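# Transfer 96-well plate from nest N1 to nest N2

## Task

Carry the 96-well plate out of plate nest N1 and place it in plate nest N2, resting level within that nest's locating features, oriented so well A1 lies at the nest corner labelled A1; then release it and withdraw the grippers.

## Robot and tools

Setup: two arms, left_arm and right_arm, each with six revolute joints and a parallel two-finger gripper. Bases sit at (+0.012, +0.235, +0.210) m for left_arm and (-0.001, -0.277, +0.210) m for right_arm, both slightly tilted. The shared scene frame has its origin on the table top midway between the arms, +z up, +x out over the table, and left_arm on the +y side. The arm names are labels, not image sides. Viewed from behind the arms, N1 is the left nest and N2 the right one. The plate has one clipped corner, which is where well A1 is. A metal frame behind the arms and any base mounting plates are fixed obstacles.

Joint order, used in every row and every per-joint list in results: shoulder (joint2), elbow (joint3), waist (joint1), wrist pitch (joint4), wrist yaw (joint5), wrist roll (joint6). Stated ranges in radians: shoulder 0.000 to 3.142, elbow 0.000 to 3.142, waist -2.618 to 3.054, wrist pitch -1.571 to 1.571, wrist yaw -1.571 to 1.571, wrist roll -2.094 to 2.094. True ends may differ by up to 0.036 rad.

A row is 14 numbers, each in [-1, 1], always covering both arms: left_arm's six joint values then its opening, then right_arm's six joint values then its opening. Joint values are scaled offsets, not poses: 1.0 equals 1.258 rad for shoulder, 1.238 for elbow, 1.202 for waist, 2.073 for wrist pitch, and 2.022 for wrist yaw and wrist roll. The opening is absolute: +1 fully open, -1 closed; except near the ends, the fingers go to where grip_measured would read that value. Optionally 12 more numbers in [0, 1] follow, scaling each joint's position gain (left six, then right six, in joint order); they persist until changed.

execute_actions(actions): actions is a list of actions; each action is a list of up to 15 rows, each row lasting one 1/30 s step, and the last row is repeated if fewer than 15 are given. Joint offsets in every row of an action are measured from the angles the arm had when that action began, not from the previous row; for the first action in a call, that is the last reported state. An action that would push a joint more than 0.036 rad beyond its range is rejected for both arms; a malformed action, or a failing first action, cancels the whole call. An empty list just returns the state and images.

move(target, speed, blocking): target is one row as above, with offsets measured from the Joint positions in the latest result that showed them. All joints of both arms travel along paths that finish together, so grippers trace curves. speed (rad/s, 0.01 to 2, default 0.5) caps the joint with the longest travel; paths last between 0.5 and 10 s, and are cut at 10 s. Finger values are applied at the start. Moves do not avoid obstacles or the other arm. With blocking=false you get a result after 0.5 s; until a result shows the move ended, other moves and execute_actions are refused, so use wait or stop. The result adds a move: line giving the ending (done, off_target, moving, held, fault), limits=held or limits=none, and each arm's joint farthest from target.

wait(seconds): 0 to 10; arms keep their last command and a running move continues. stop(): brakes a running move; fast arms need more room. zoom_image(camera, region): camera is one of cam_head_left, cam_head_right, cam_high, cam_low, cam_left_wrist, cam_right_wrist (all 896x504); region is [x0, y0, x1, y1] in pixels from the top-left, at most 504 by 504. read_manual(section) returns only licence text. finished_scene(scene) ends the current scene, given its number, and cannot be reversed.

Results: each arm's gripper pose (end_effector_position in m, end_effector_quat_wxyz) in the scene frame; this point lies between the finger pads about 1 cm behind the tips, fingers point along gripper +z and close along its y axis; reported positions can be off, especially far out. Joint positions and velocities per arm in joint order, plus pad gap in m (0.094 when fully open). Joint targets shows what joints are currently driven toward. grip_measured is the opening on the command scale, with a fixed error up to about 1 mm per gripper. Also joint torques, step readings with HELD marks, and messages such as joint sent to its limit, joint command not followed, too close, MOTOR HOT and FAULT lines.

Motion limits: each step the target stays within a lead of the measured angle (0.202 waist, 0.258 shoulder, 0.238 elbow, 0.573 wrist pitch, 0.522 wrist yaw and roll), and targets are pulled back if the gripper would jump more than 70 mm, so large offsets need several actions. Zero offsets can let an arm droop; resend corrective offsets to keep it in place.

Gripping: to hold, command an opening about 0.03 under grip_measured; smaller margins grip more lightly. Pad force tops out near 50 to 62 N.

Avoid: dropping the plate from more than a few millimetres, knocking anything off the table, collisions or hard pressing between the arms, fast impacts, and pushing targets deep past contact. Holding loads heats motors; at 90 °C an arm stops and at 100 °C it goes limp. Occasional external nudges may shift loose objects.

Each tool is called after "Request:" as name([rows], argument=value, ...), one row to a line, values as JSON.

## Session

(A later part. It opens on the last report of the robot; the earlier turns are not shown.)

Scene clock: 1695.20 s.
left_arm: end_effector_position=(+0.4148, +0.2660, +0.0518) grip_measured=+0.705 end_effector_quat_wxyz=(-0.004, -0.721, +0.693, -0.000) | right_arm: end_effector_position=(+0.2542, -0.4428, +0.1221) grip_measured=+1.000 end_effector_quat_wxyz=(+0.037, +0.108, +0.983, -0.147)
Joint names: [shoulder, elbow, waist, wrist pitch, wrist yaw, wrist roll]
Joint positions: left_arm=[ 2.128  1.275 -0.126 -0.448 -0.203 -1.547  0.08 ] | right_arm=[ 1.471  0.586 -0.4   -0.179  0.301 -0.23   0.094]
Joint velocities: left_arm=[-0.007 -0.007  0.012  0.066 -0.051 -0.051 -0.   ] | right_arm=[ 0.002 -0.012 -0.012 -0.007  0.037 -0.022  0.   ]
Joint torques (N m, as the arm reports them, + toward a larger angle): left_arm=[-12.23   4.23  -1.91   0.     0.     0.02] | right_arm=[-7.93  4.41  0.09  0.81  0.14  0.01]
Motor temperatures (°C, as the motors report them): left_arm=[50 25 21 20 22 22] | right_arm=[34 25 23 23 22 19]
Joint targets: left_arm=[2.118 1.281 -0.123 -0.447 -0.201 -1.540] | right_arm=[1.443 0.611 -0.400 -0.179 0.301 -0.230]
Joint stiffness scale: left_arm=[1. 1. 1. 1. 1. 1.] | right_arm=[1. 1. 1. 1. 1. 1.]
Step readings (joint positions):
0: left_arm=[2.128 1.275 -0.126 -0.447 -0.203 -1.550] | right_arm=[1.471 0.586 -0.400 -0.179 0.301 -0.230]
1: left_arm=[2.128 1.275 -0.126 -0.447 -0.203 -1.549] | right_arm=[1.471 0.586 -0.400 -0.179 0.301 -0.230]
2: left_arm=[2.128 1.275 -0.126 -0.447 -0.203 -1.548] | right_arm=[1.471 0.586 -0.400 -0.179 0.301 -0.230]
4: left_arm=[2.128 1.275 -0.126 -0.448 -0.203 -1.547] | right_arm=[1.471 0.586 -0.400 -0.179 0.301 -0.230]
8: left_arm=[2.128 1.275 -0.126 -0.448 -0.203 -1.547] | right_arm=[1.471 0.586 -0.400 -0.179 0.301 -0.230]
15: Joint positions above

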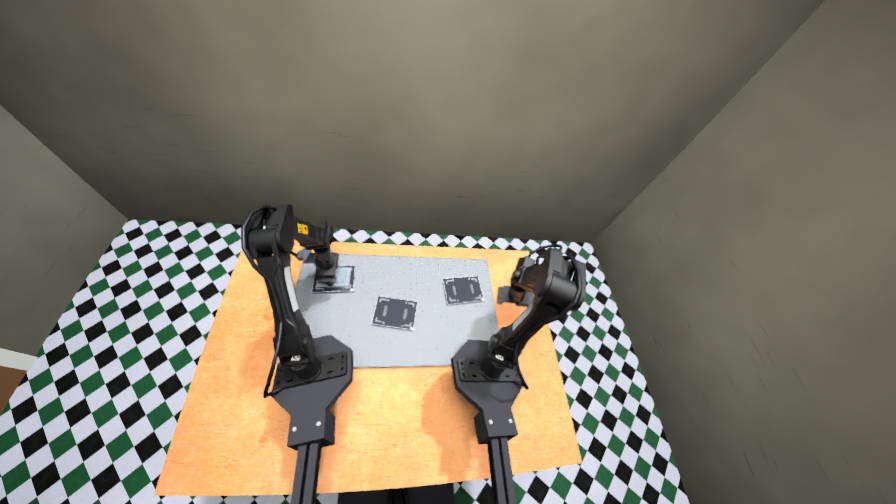

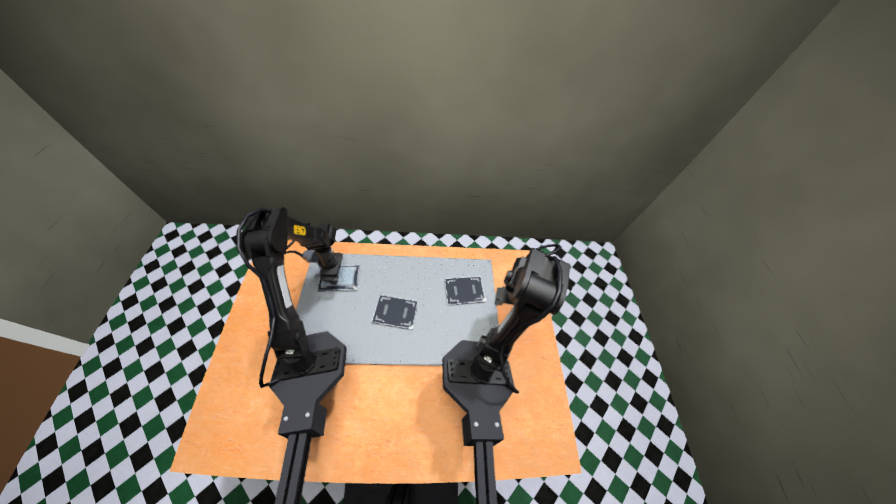

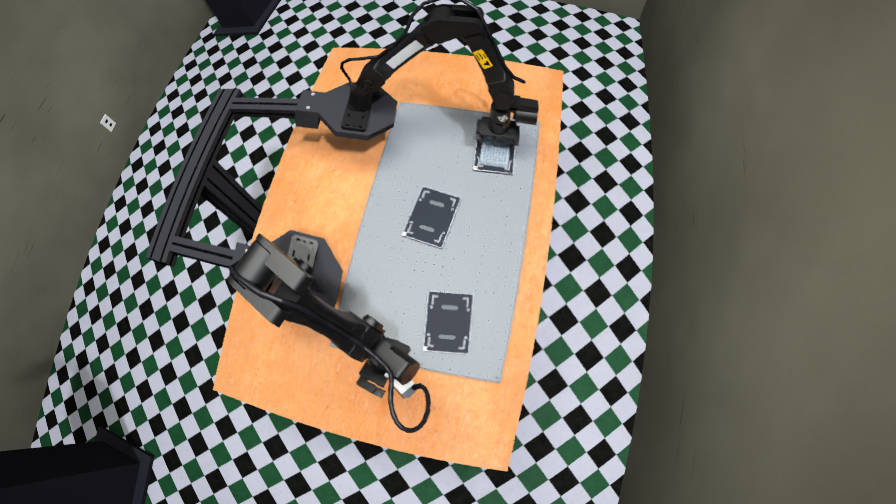

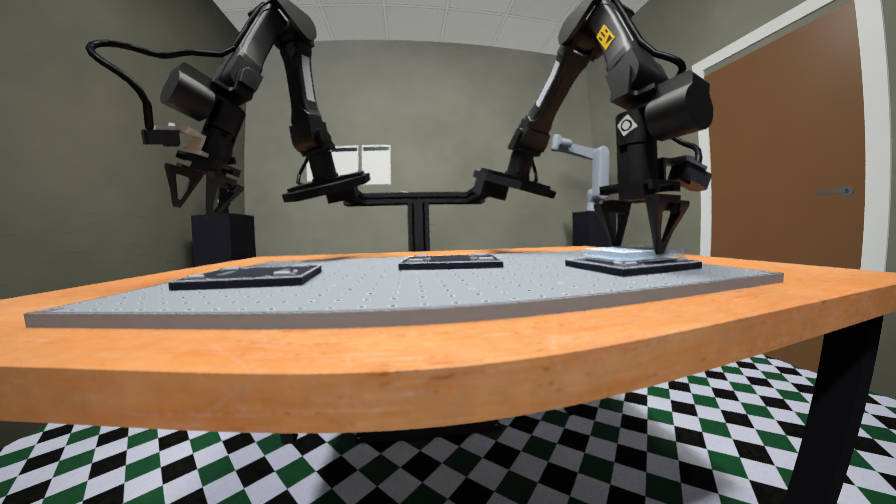

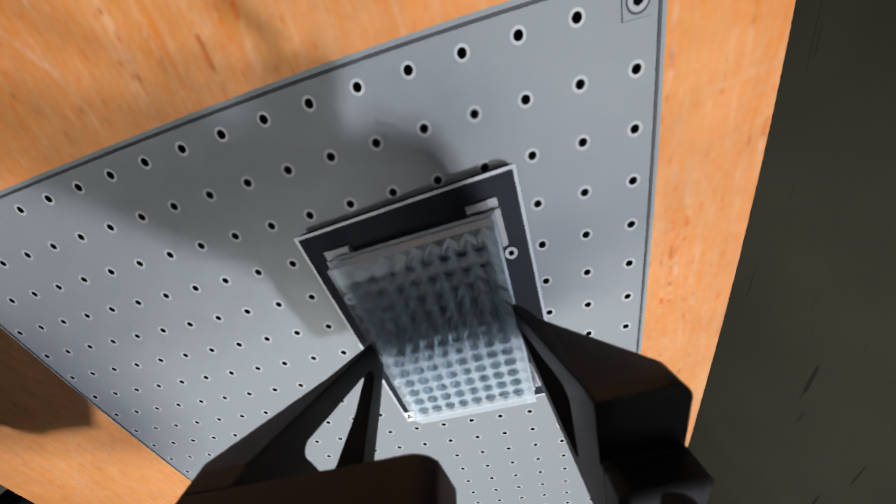

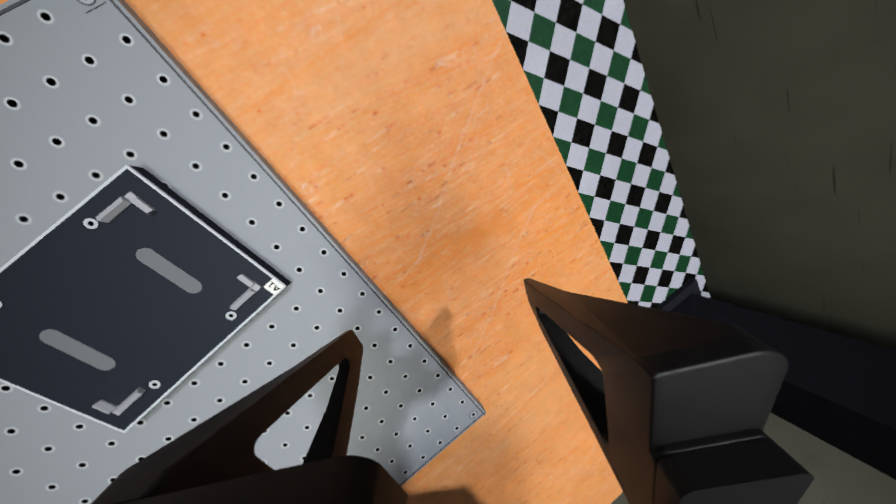

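Request:
execute_actions([
  [[0.0159,0.0048,0.002,0.0095,0.001,0,0.67,-0.022,0.02,0,0,0,0,1],[0.0159,0.0048,0.002,0.0095,0.001,0,0.67,-0.022,0.02,0,0,0,0,1],[0.0159,0.0048,0.002,0.0095,0.001,0,0.67,-0.022,0.02,0,0,0,0,1],[0.0159,0.0048,0.0125,0.0095,0.001,0,0.67,-0.022,0.02,0,0,0,0,1],[0.0120,0.0048,0.003,0.0095,0.001,0,0.67,-0.022,0.02,0,0,0,0,1]],
])

Scene clock: 1706.77 s.
left_arm: end_effector_position=(+0.4142, +0.2658, +0.0505) grip_measured=+0.705 end_effector_quat_wxyz=(-0.005, -0.723, +0.691, +0.000) | right_arm: end_effector_position=(+0.2542, -0.4428, +0.1221) grip_measured=+1.000 end_effector_quat_wxyz=(+0.037, +0.108, +0.983, -0.147)
Joint names: [shoulder, elbow, waist, wrist pitch, wrist yaw, wrist roll]
Joint positions: left_arm=[ 2.131  1.275 -0.125 -0.446 -0.201 -1.551  0.08 ] | right_arm=[ 1.471  0.586 -0.4   -0.179  0.301 -0.23   0.094]
Joint velocities: left_arm=[-0.007 -0.002 -0.012 -0.037 -0.007 -0.037 -0.001] | right_arm=[-0.012 -0.007  0.007 -0.007  0.051 -0.007  0.   ]
Joint torques (N m, as the arm reports them, + toward a larger angle): left_arm=[-10.45   4.2   -1.81   0.16  -0.01   0.  ] | right_arm=[-7.94  4.41  0.1   0.8   0.16  0.03]
Motor temperatures (°C, as the motors report them): left_arm=[50 25 21 20 22 22] | right_arm=[34 25 23 23 22 19]
Joint targets: left_arm=[2.143 1.281 -0.122 -0.428 -0.200 -1.547] | right_arm=[1.443 0.611 -0.400 -0.179 0.301 -0.230]
Joint stiffness scale: left_arm=[1. 1. 1. 1. 1. 1.] | right_arm=[1. 1. 1. 1. 1. 1.]
Step readings (joint positions):
0: left_arm=[2.128 1.275 -0.126 -0.448 -0.203 -1.547] | right_arm=[1.471 0.586 -0.400 -0.179 0.301 -0.230]
1: left_arm=[2.129 1.275 -0.126 -0.448 -0.203 -1.547] | right_arm=[1.471 0.586 -0.400 -0.179 0.301 -0.230]
2: left_arm=[2.130 1.275 -0.126 -0.447 -0.203 -1.547] | right_arm=[1.471 0.586 -0.400 -0.179 0.301 -0.230]
4: left_arm=[2.131 1.275 -0.125 -0.446 -0.202 -1.550] | right_arm=[1.471 0.586 -0.400 -0.179 0.301 -0.230]
8: left_arm=[2.131 1.275 -0.125 -0.446 -0.201 -1.551] | right_arm=[1.471 0.586 -0.400 -0.179 0.301 -0.230]
15: Joint positions above

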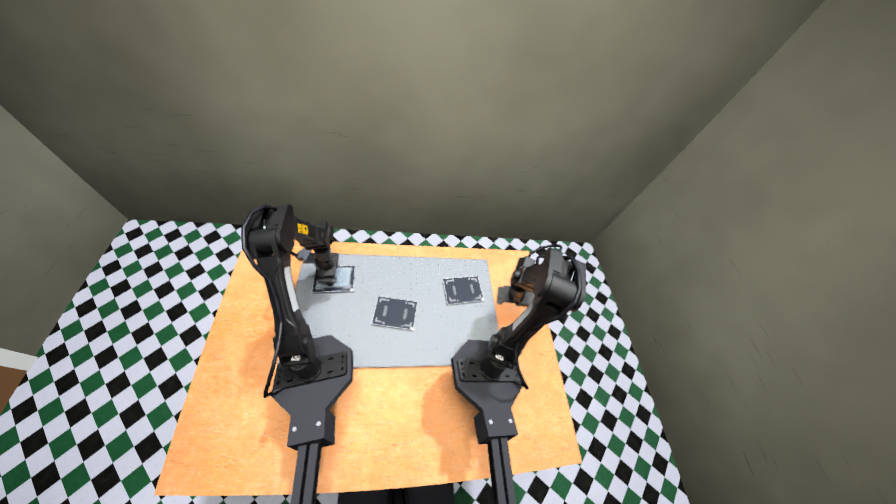

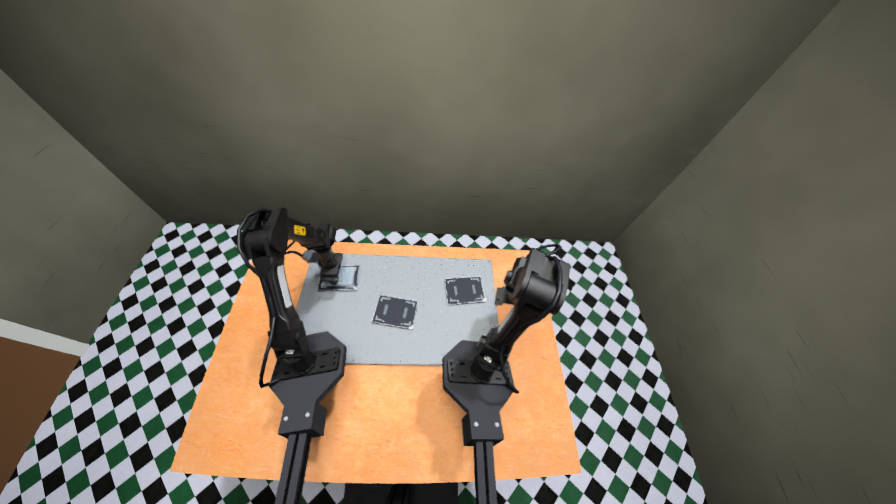

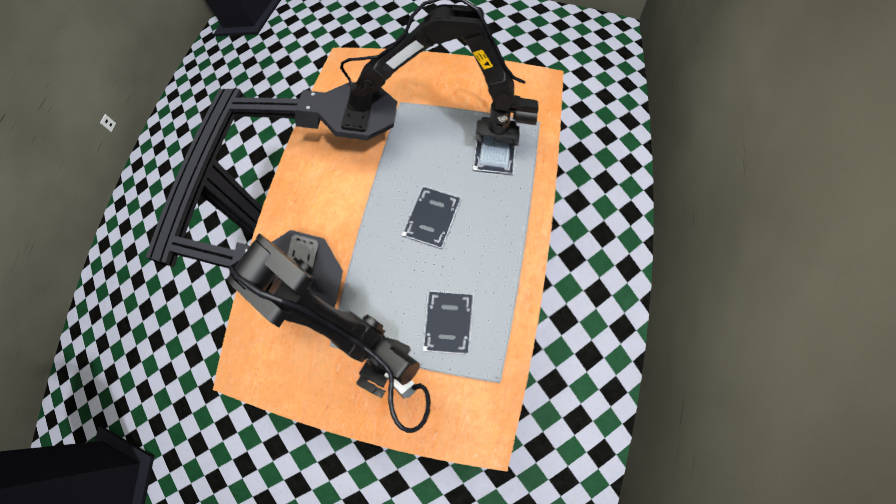

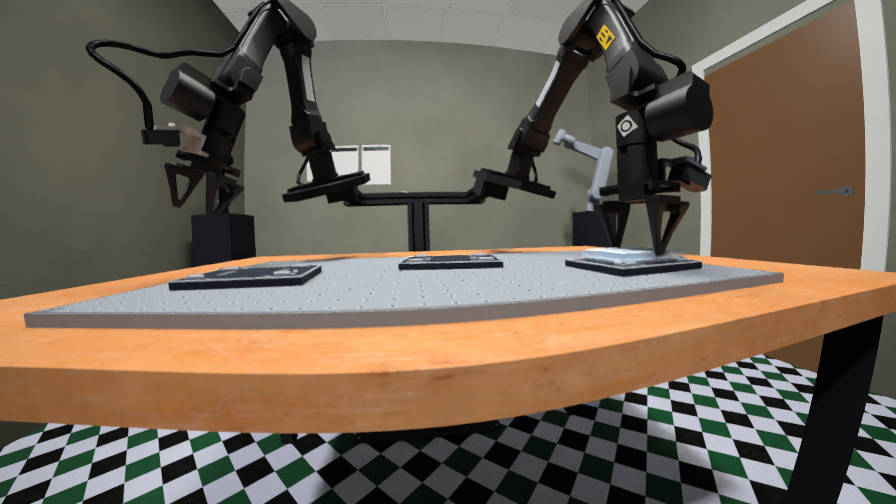

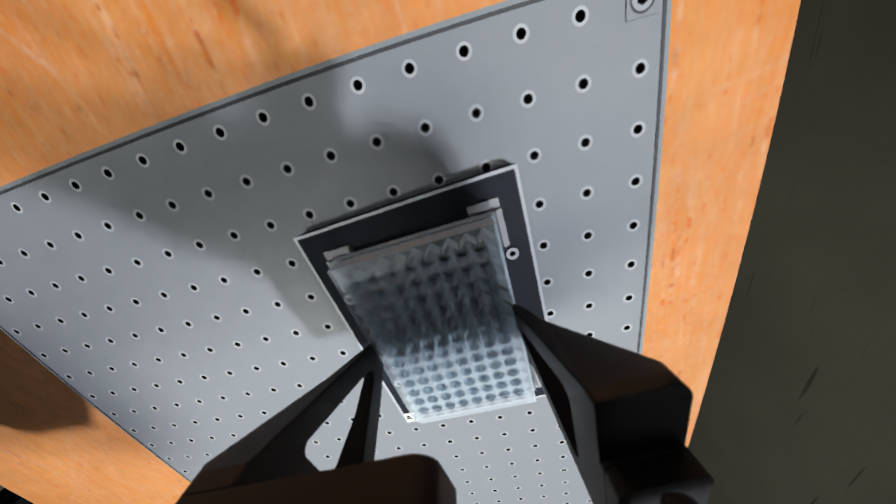

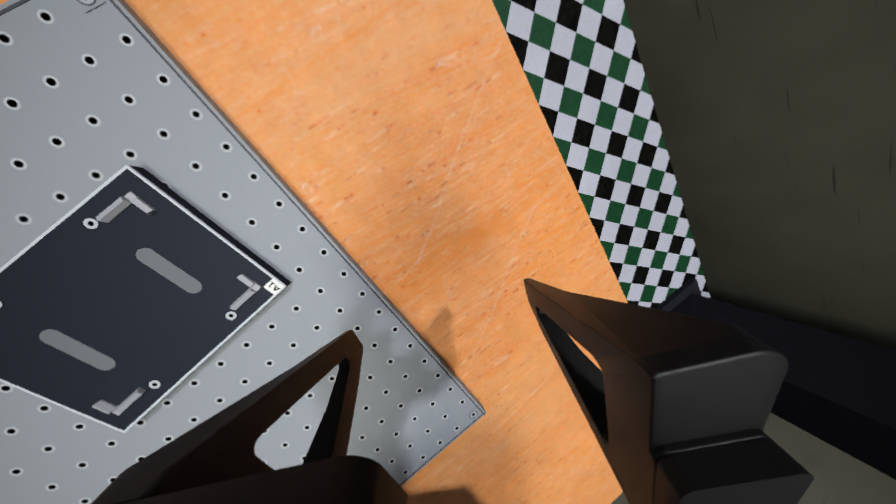

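Request:
execute_actions([
  [[-0.030,0.0048,0.002,0,0.001,0,0.67,-0.022,0.02,0,0,0,0,1],[-0.010,0.0048,0.002,0,0.001,0,0.67,-0.022,0.02,0,0,0,0,1],[-0.010,0.0048,0.013,0.011,0.001,0,0.67,-0.022,0.02,0,0,0,0,1],[-0.010,0.0048,0.003,0.011,0.001,0.011,0.67,-0.022,0.02,0,0,0,0,1],[-0.010,0.0048,0.003,0.004,0.001,0.011,0.67,-0.022,0.02,0,0,0,0,1],[-0.010,0.0048,0.003,0.004,0.001,0.011,0.67,-0.022,0.02,0,0,0,0,1],[-0.010,0.0048,0.003,0.004,0.001,0.011,0.67,-0.022,0.02,0,0,0,0,1],[-0.010,0.0048,0.003,0.004,0.001,0.005,0.67,-0.022,0.02,0,0,0,0,1]],
])

Scene clock: 1723.60 s.
left_arm: end_effector_position=(+0.4146, +0.2661, +0.0511) grip_measured=+0.705 end_effector_quat_wxyz=(-0.005, -0.722, +0.692, -0.001) | right_arm: end_effector_position=(+0.2542, -0.4428, +0.1221) grip_measured=+1.000 end_effector_quat_wxyz=(+0.037, +0.108, +0.983, -0.147)
Joint names: [shoulder, elbow, waist, wrist pitch, wrist yaw, wrist roll]
Joint positions: left_arm=[ 2.129  1.275 -0.124 -0.446 -0.2   -1.548  0.08 ] | right_arm=[ 1.471  0.586 -0.4   -0.179  0.301 -0.23   0.094]
Joint velocities: left_arm=[ 0.007 -0.002 -0.022 -0.007  0.007 -0.037  0.002] | right_arm=[-0.017 -0.002 -0.002  0.007 -0.007  0.022  0.   ]
Joint torques (N m, as the arm reports them, + toward a larger angle): left_arm=[-12.3    4.21  -1.88   0.08  -0.01   0.02] | right_arm=[-7.97  4.43  0.15  0.8   0.14  0.02]
Motor temperatures (°C, as the motors report them): left_arm=[48 25 21 21 22 22] | right_arm=[34 25 23 23 22 19]
Joint targets: left_arm=[2.119 1.281 -0.121 -0.438 -0.200 -1.541] | right_arm=[1.443 0.611 -0.400 -0.179 0.301 -0.230]
Joint stiffness scale: left_arm=[1. 1. 1. 1. 1. 1.] | right_arm=[1. 1. 1. 1. 1. 1.]
Step readings (joint positions):
0: left_arm=[2.131 1.275 -0.125 -0.446 -0.201 -1.551] | right_arm=[1.471 0.586 -0.400 -0.179 0.301 -0.230]
1: left_arm=[2.130 1.275 -0.125 -0.446 -0.201 -1.551] | right_arm=[1.471 0.586 -0.400 -0.179 0.301 -0.230]
2: left_arm=[2.129 1.275 -0.125 -0.447 -0.201 -1.551] | right_arm=[1.471 0.586 -0.400 -0.179 0.301 -0.230]
4: left_arm=[2.129 1.275 -0.124 -0.446 -0.201 -1.550] | right_arm=[1.471 0.586 -0.400 -0.179 0.301 -0.230]
8: left_arm=[2.129 1.275 -0.124 -0.446 -0.200 -1.548] | right_arm=[1.471 0.586 -0.400 -0.179 0.301 -0.230]
15: Joint positions above

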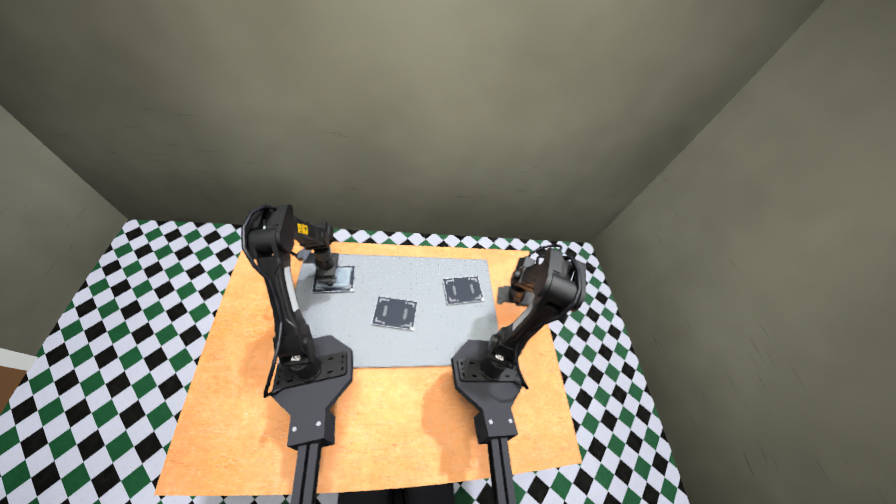

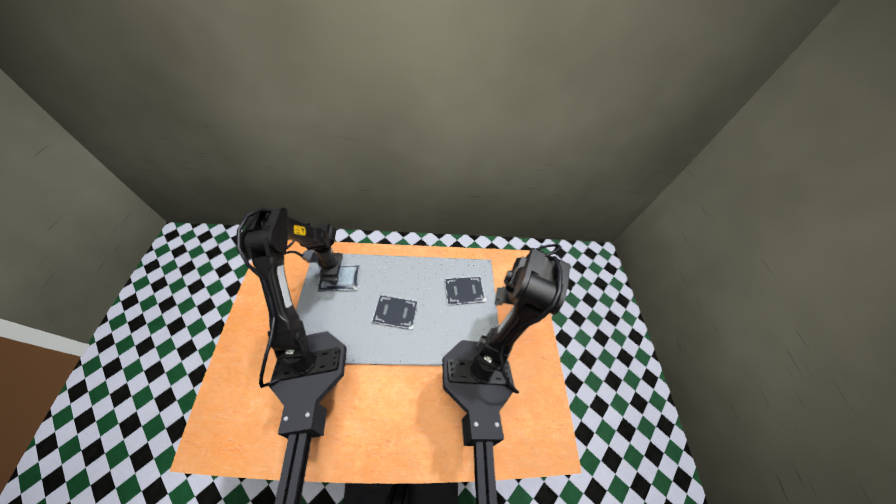

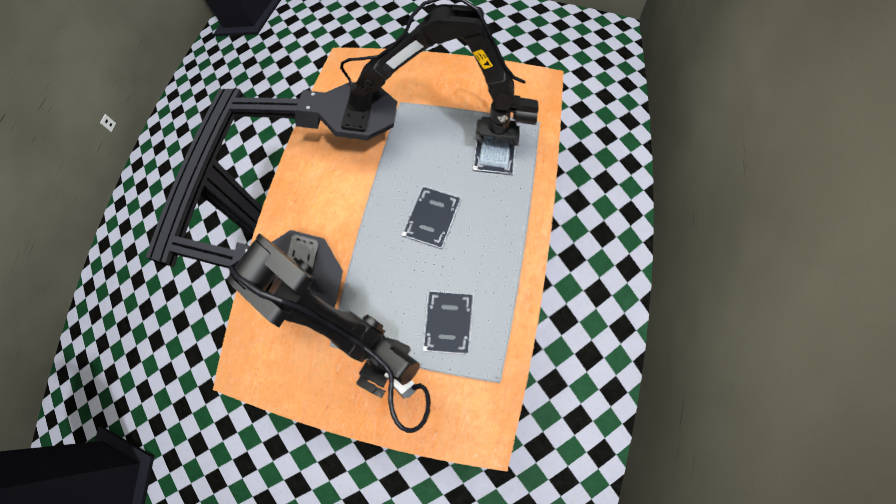

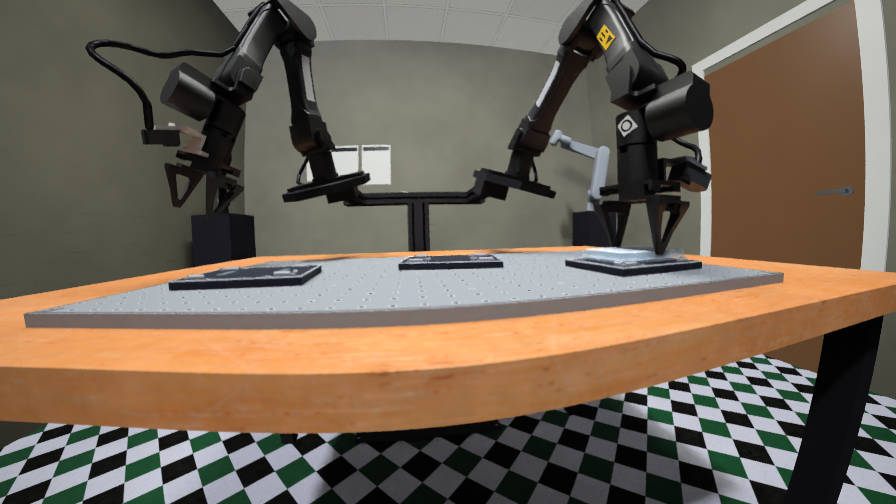

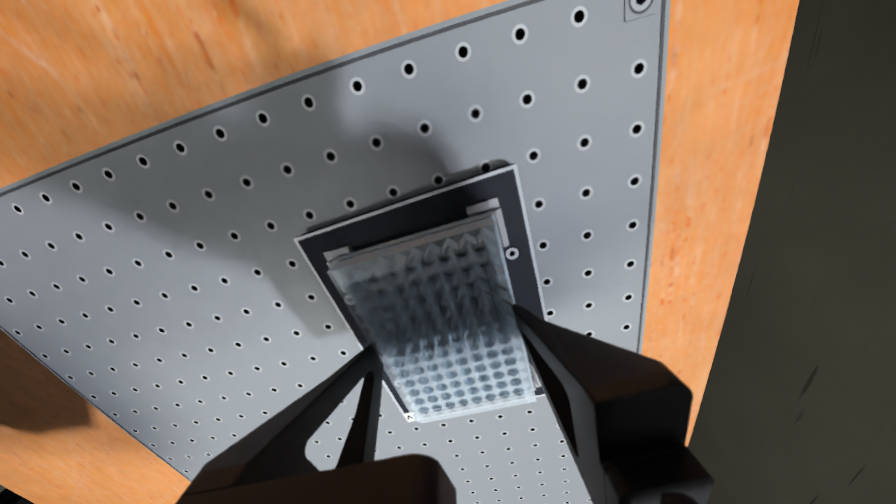

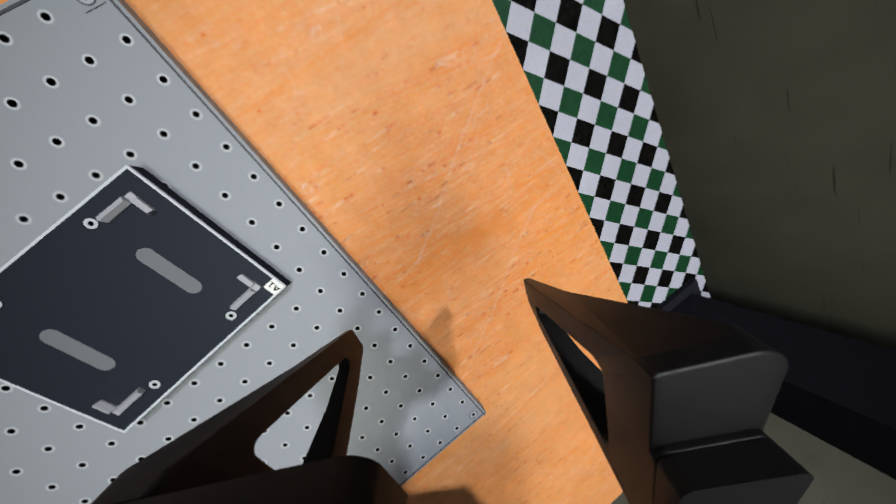

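Request:
execute_actions(actions=[])

Scene clock: 1750.60 s.
left_arm: end_effector_position=(+0.4146, +0.2661, +0.0511) grip_measured=+0.705 end_effector_quat_wxyz=(-0.005, -0.722, +0.692, -0.001) | right_arm: end_effector_position=(+0.2542, -0.4428, +0.1221) grip_measured=+1.000 end_effector_quat_wxyz=(+0.037, +0.108, +0.983, -0.147)
Joint names: [shoulder, elbow, waist, wrist pitch, wrist yaw, wrist roll]
Joint positions: left_arm=[ 2.129  1.275 -0.124 -0.446 -0.2   -1.548  0.08 ] | right_arm=[ 1.471  0.586 -0.4   -0.179  0.301 -0.23   0.094]
Joint velocities: left_arm=[-0.012 -0.007 -0.017 -0.051  0.022 -0.022  0.001] | right_arm=[-0.012 -0.012  0.037 -0.051  0.022 -0.066  0.   ]
Joint torques (N m, as the arm reports them, + toward a larger angle): left_arm=[-12.28   4.21  -1.86   0.07  -0.01   0.02] | right_arm=[-7.91  4.4   0.1   0.81  0.13  0.02]
Motor temperatures (°C, as the motors report them): left_arm=[50 25 21 20 22 22] | right_arm=[34 25 23 23 22 19]
Joint targets: left_arm=[2.119 1.281 -0.121 -0.438 -0.200 -1.541] | right_arm=[1.443 0.611 -0.400 -0.179 0.301 -0.230]
Joint stiffness scale: left_arm=[1. 1. 1. 1. 1. 1.] | right_arm=[1. 1. 1. 1. 1. 1.]

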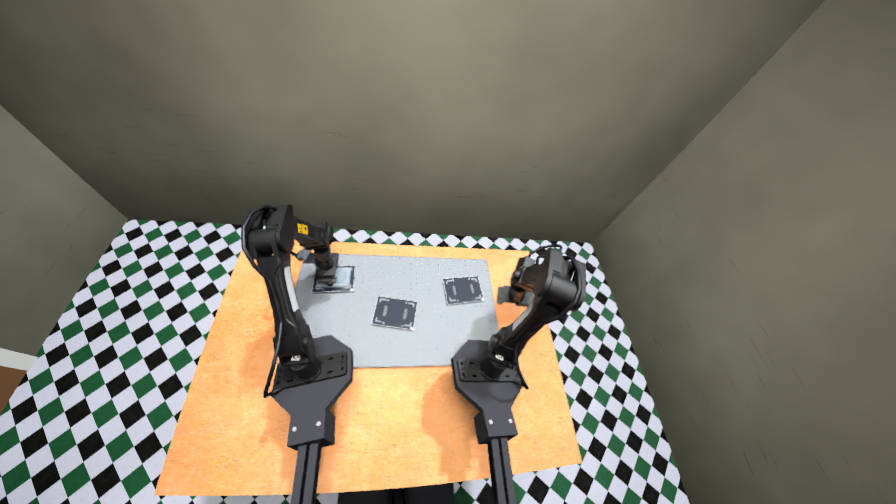

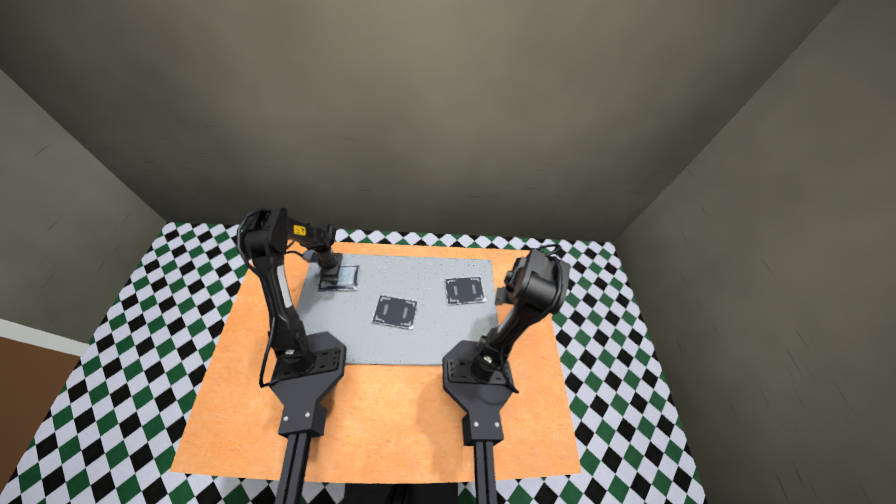

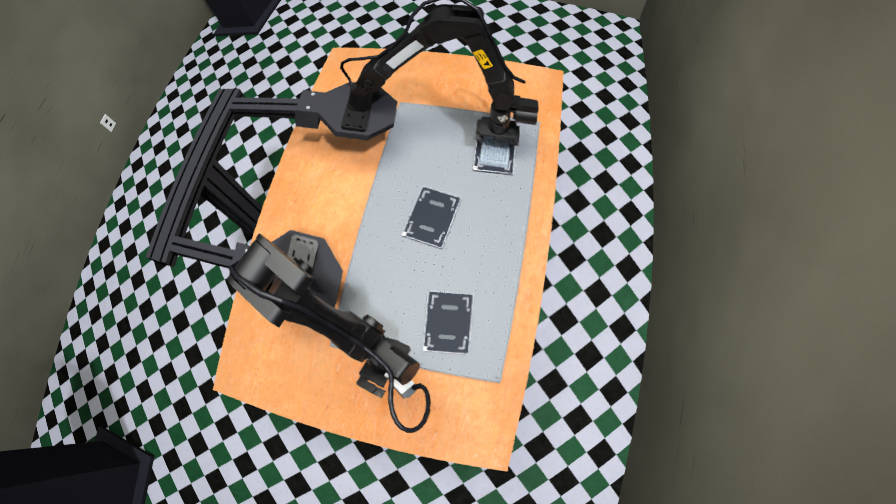

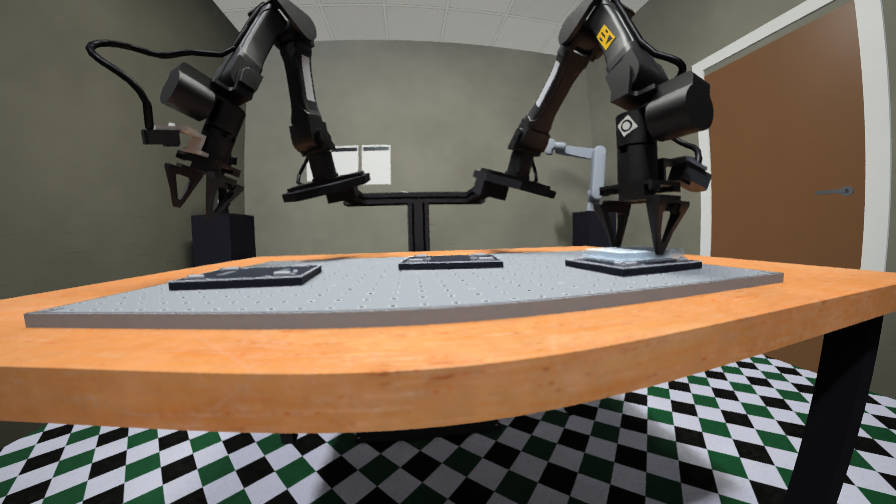

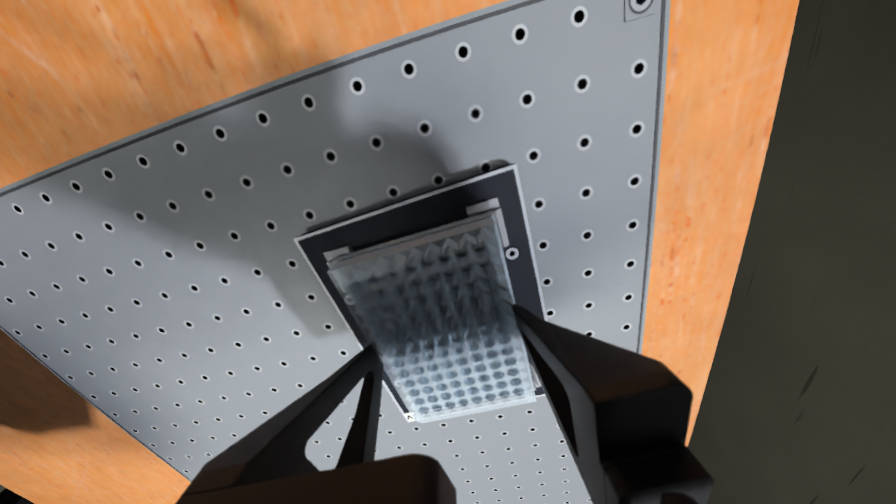

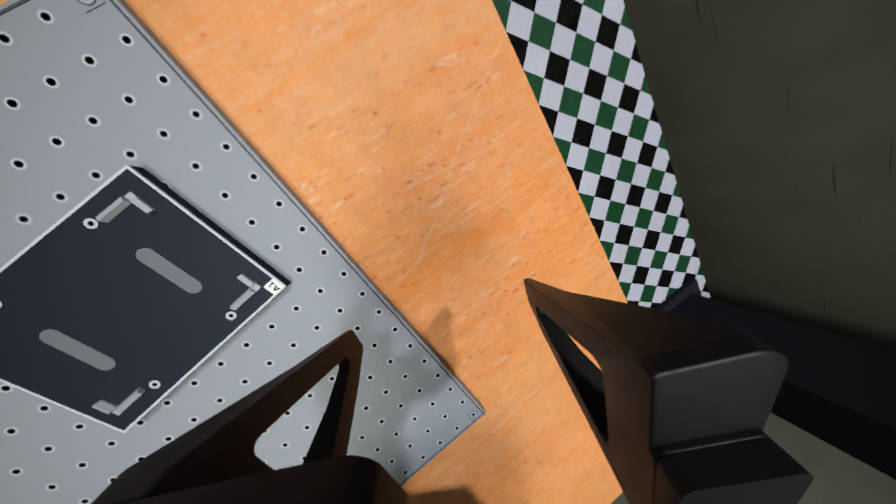

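Request:
zoom_image(camera="cam_left_wrist", region=[290, 160, 550, 300])

Request:
zoom_image(camera="cam_low", region=[560, 235, 710, 285])

Region (290, 160, 550, 300) of cam_left_wrist's 896x504 image, scaled by 1.938, with more detail than that image has; it fills the top 271 rows of this view, and the rest is white.

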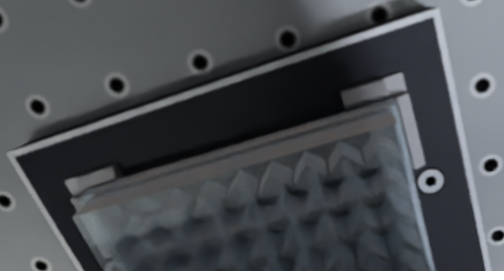

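Region (560, 235, 710, 285) of cam_low's 896x504 image, scaled by 3.360, with more detail than that image has.

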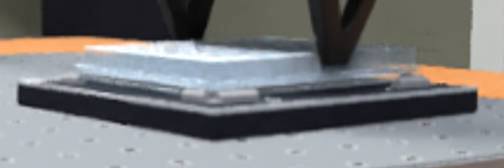

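Request:
execute_actions([
  [[-0.008,0.0048,0.002,0.0121,0.001,0.004,0.67,-0.022,0.02,0,0,0,0,1],[0.0159,0.0048,0.002,0.0121,0.001,0.004,0.67,-0.022,0.02,0,0,0,0,1],[-0.006,0.0048,0.002,0.005,0.001,0.004,0.67,-0.022,0.02,0,0,0,0,1]],
])

Scene clock: 1764.47 s.
left_arm: end_effector_position=(+0.4143, +0.2660, +0.0507) grip_measured=+0.705 end_effector_quat_wxyz=(-0.005, -0.722, +0.692, -0.000) | right_arm: end_effector_position=(+0.2542, -0.4428, +0.1221) grip_measured=+1.000 end_effector_quat_wxyz=(+0.037, +0.108, +0.983, -0.147)
Joint names: [shoulder, elbow, waist, wrist pitch, wrist yaw, wrist roll]
Joint positions: left_arm=[ 2.131  1.275 -0.124 -0.446 -0.2   -1.548  0.08 ] | right_arm=[ 1.471  0.586 -0.4   -0.179  0.301 -0.23   0.094]
Joint velocities: left_arm=[-0.022 -0.007  0.002 -0.007 -0.037  0.051  0.   ] | right_arm=[-0.002  0.002  0.002 -0.007  0.022 -0.081  0.   ]
Joint torques (N m, as the arm reports them, + toward a larger angle): left_arm=[-12.09   4.19  -1.89   0.09   0.     0.04] | right_arm=[-7.95  4.37  0.12  0.81  0.15  0.02]
Motor temperatures (°C, as the motors report them): left_arm=[50 25 21 20 22 22] | right_arm=[34 25 23 23 22 19]
Joint targets: left_arm=[2.122 1.281 -0.122 -0.436 -0.198 -1.540] | right_arm=[1.443 0.611 -0.400 -0.179 0.301 -0.230]
Joint stiffness scale: left_arm=[1. 1. 1. 1. 1. 1.] | right_arm=[1. 1. 1. 1. 1. 1.]
Step readings (joint positions):
0: left_arm=[2.129 1.275 -0.124 -0.446 -0.200 -1.548] | right_arm=[1.471 0.586 -0.400 -0.179 0.301 -0.230]
1: left_arm=[2.129 1.275 -0.124 -0.446 -0.200 -1.548] | right_arm=[1.471 0.586 -0.400 -0.179 0.301 -0.230]
2: left_arm=[2.130 1.275 -0.124 -0.446 -0.200 -1.548] | right_arm=[1.471 0.586 -0.400 -0.179 0.301 -0.230]
4: left_arm=[2.131 1.275 -0.124 -0.446 -0.200 -1.548] | right_arm=[1.471 0.586 -0.400 -0.179 0.301 -0.230]
8: left_arm=[2.131 1.275 -0.124 -0.446 -0.200 -1.548] | right_arm=[1.471 0.586 -0.400 -0.179 0.301 -0.230]
15: Joint positions above

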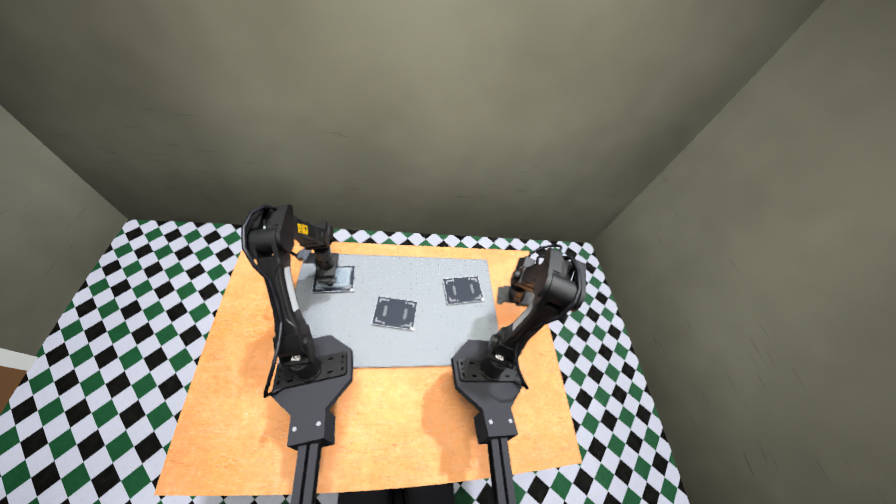

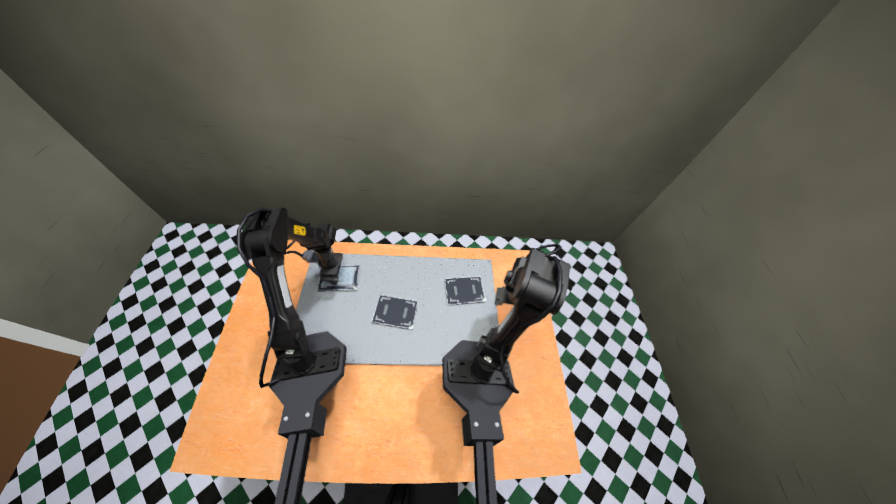

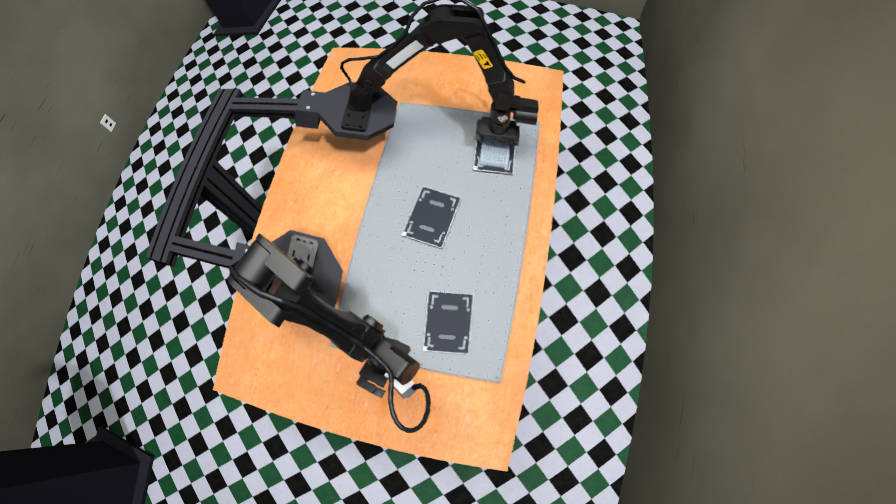

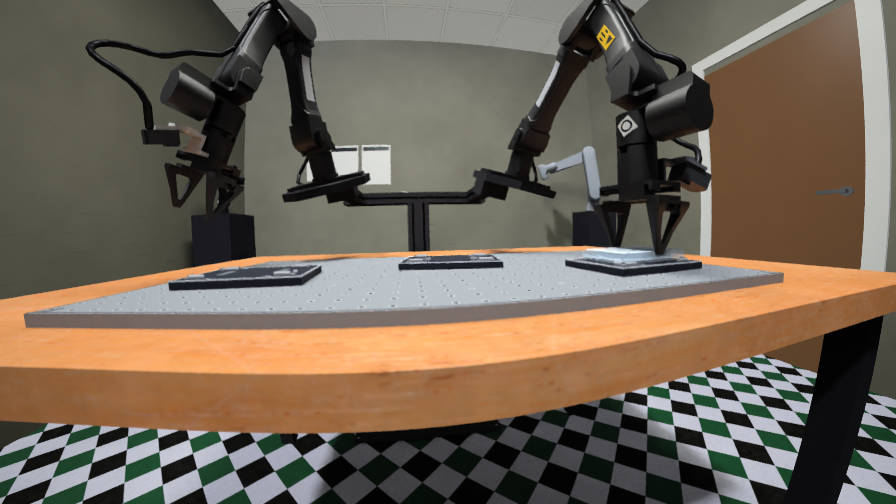

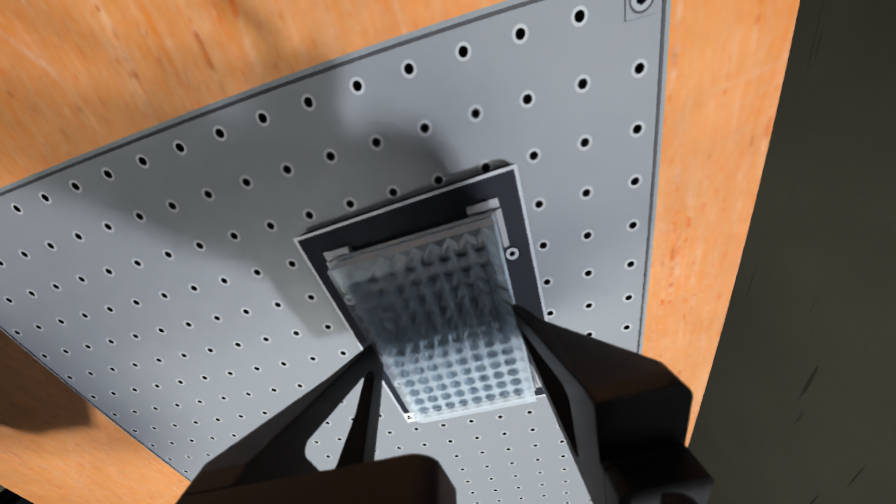

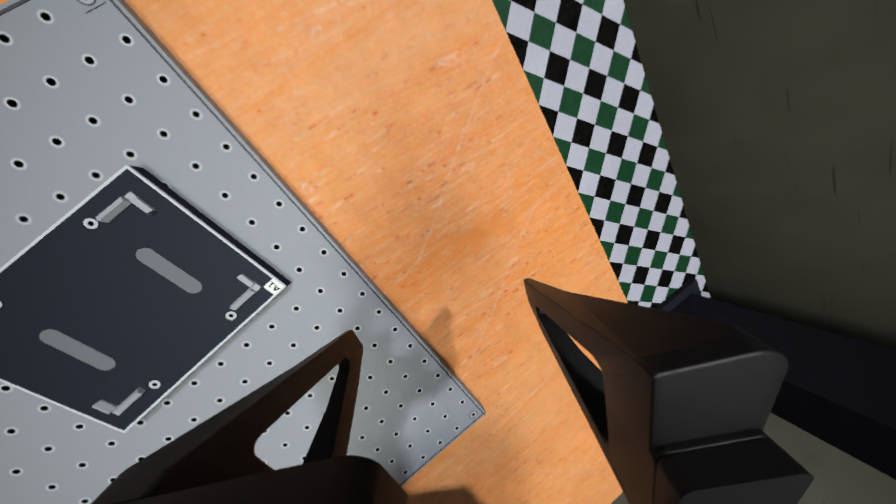

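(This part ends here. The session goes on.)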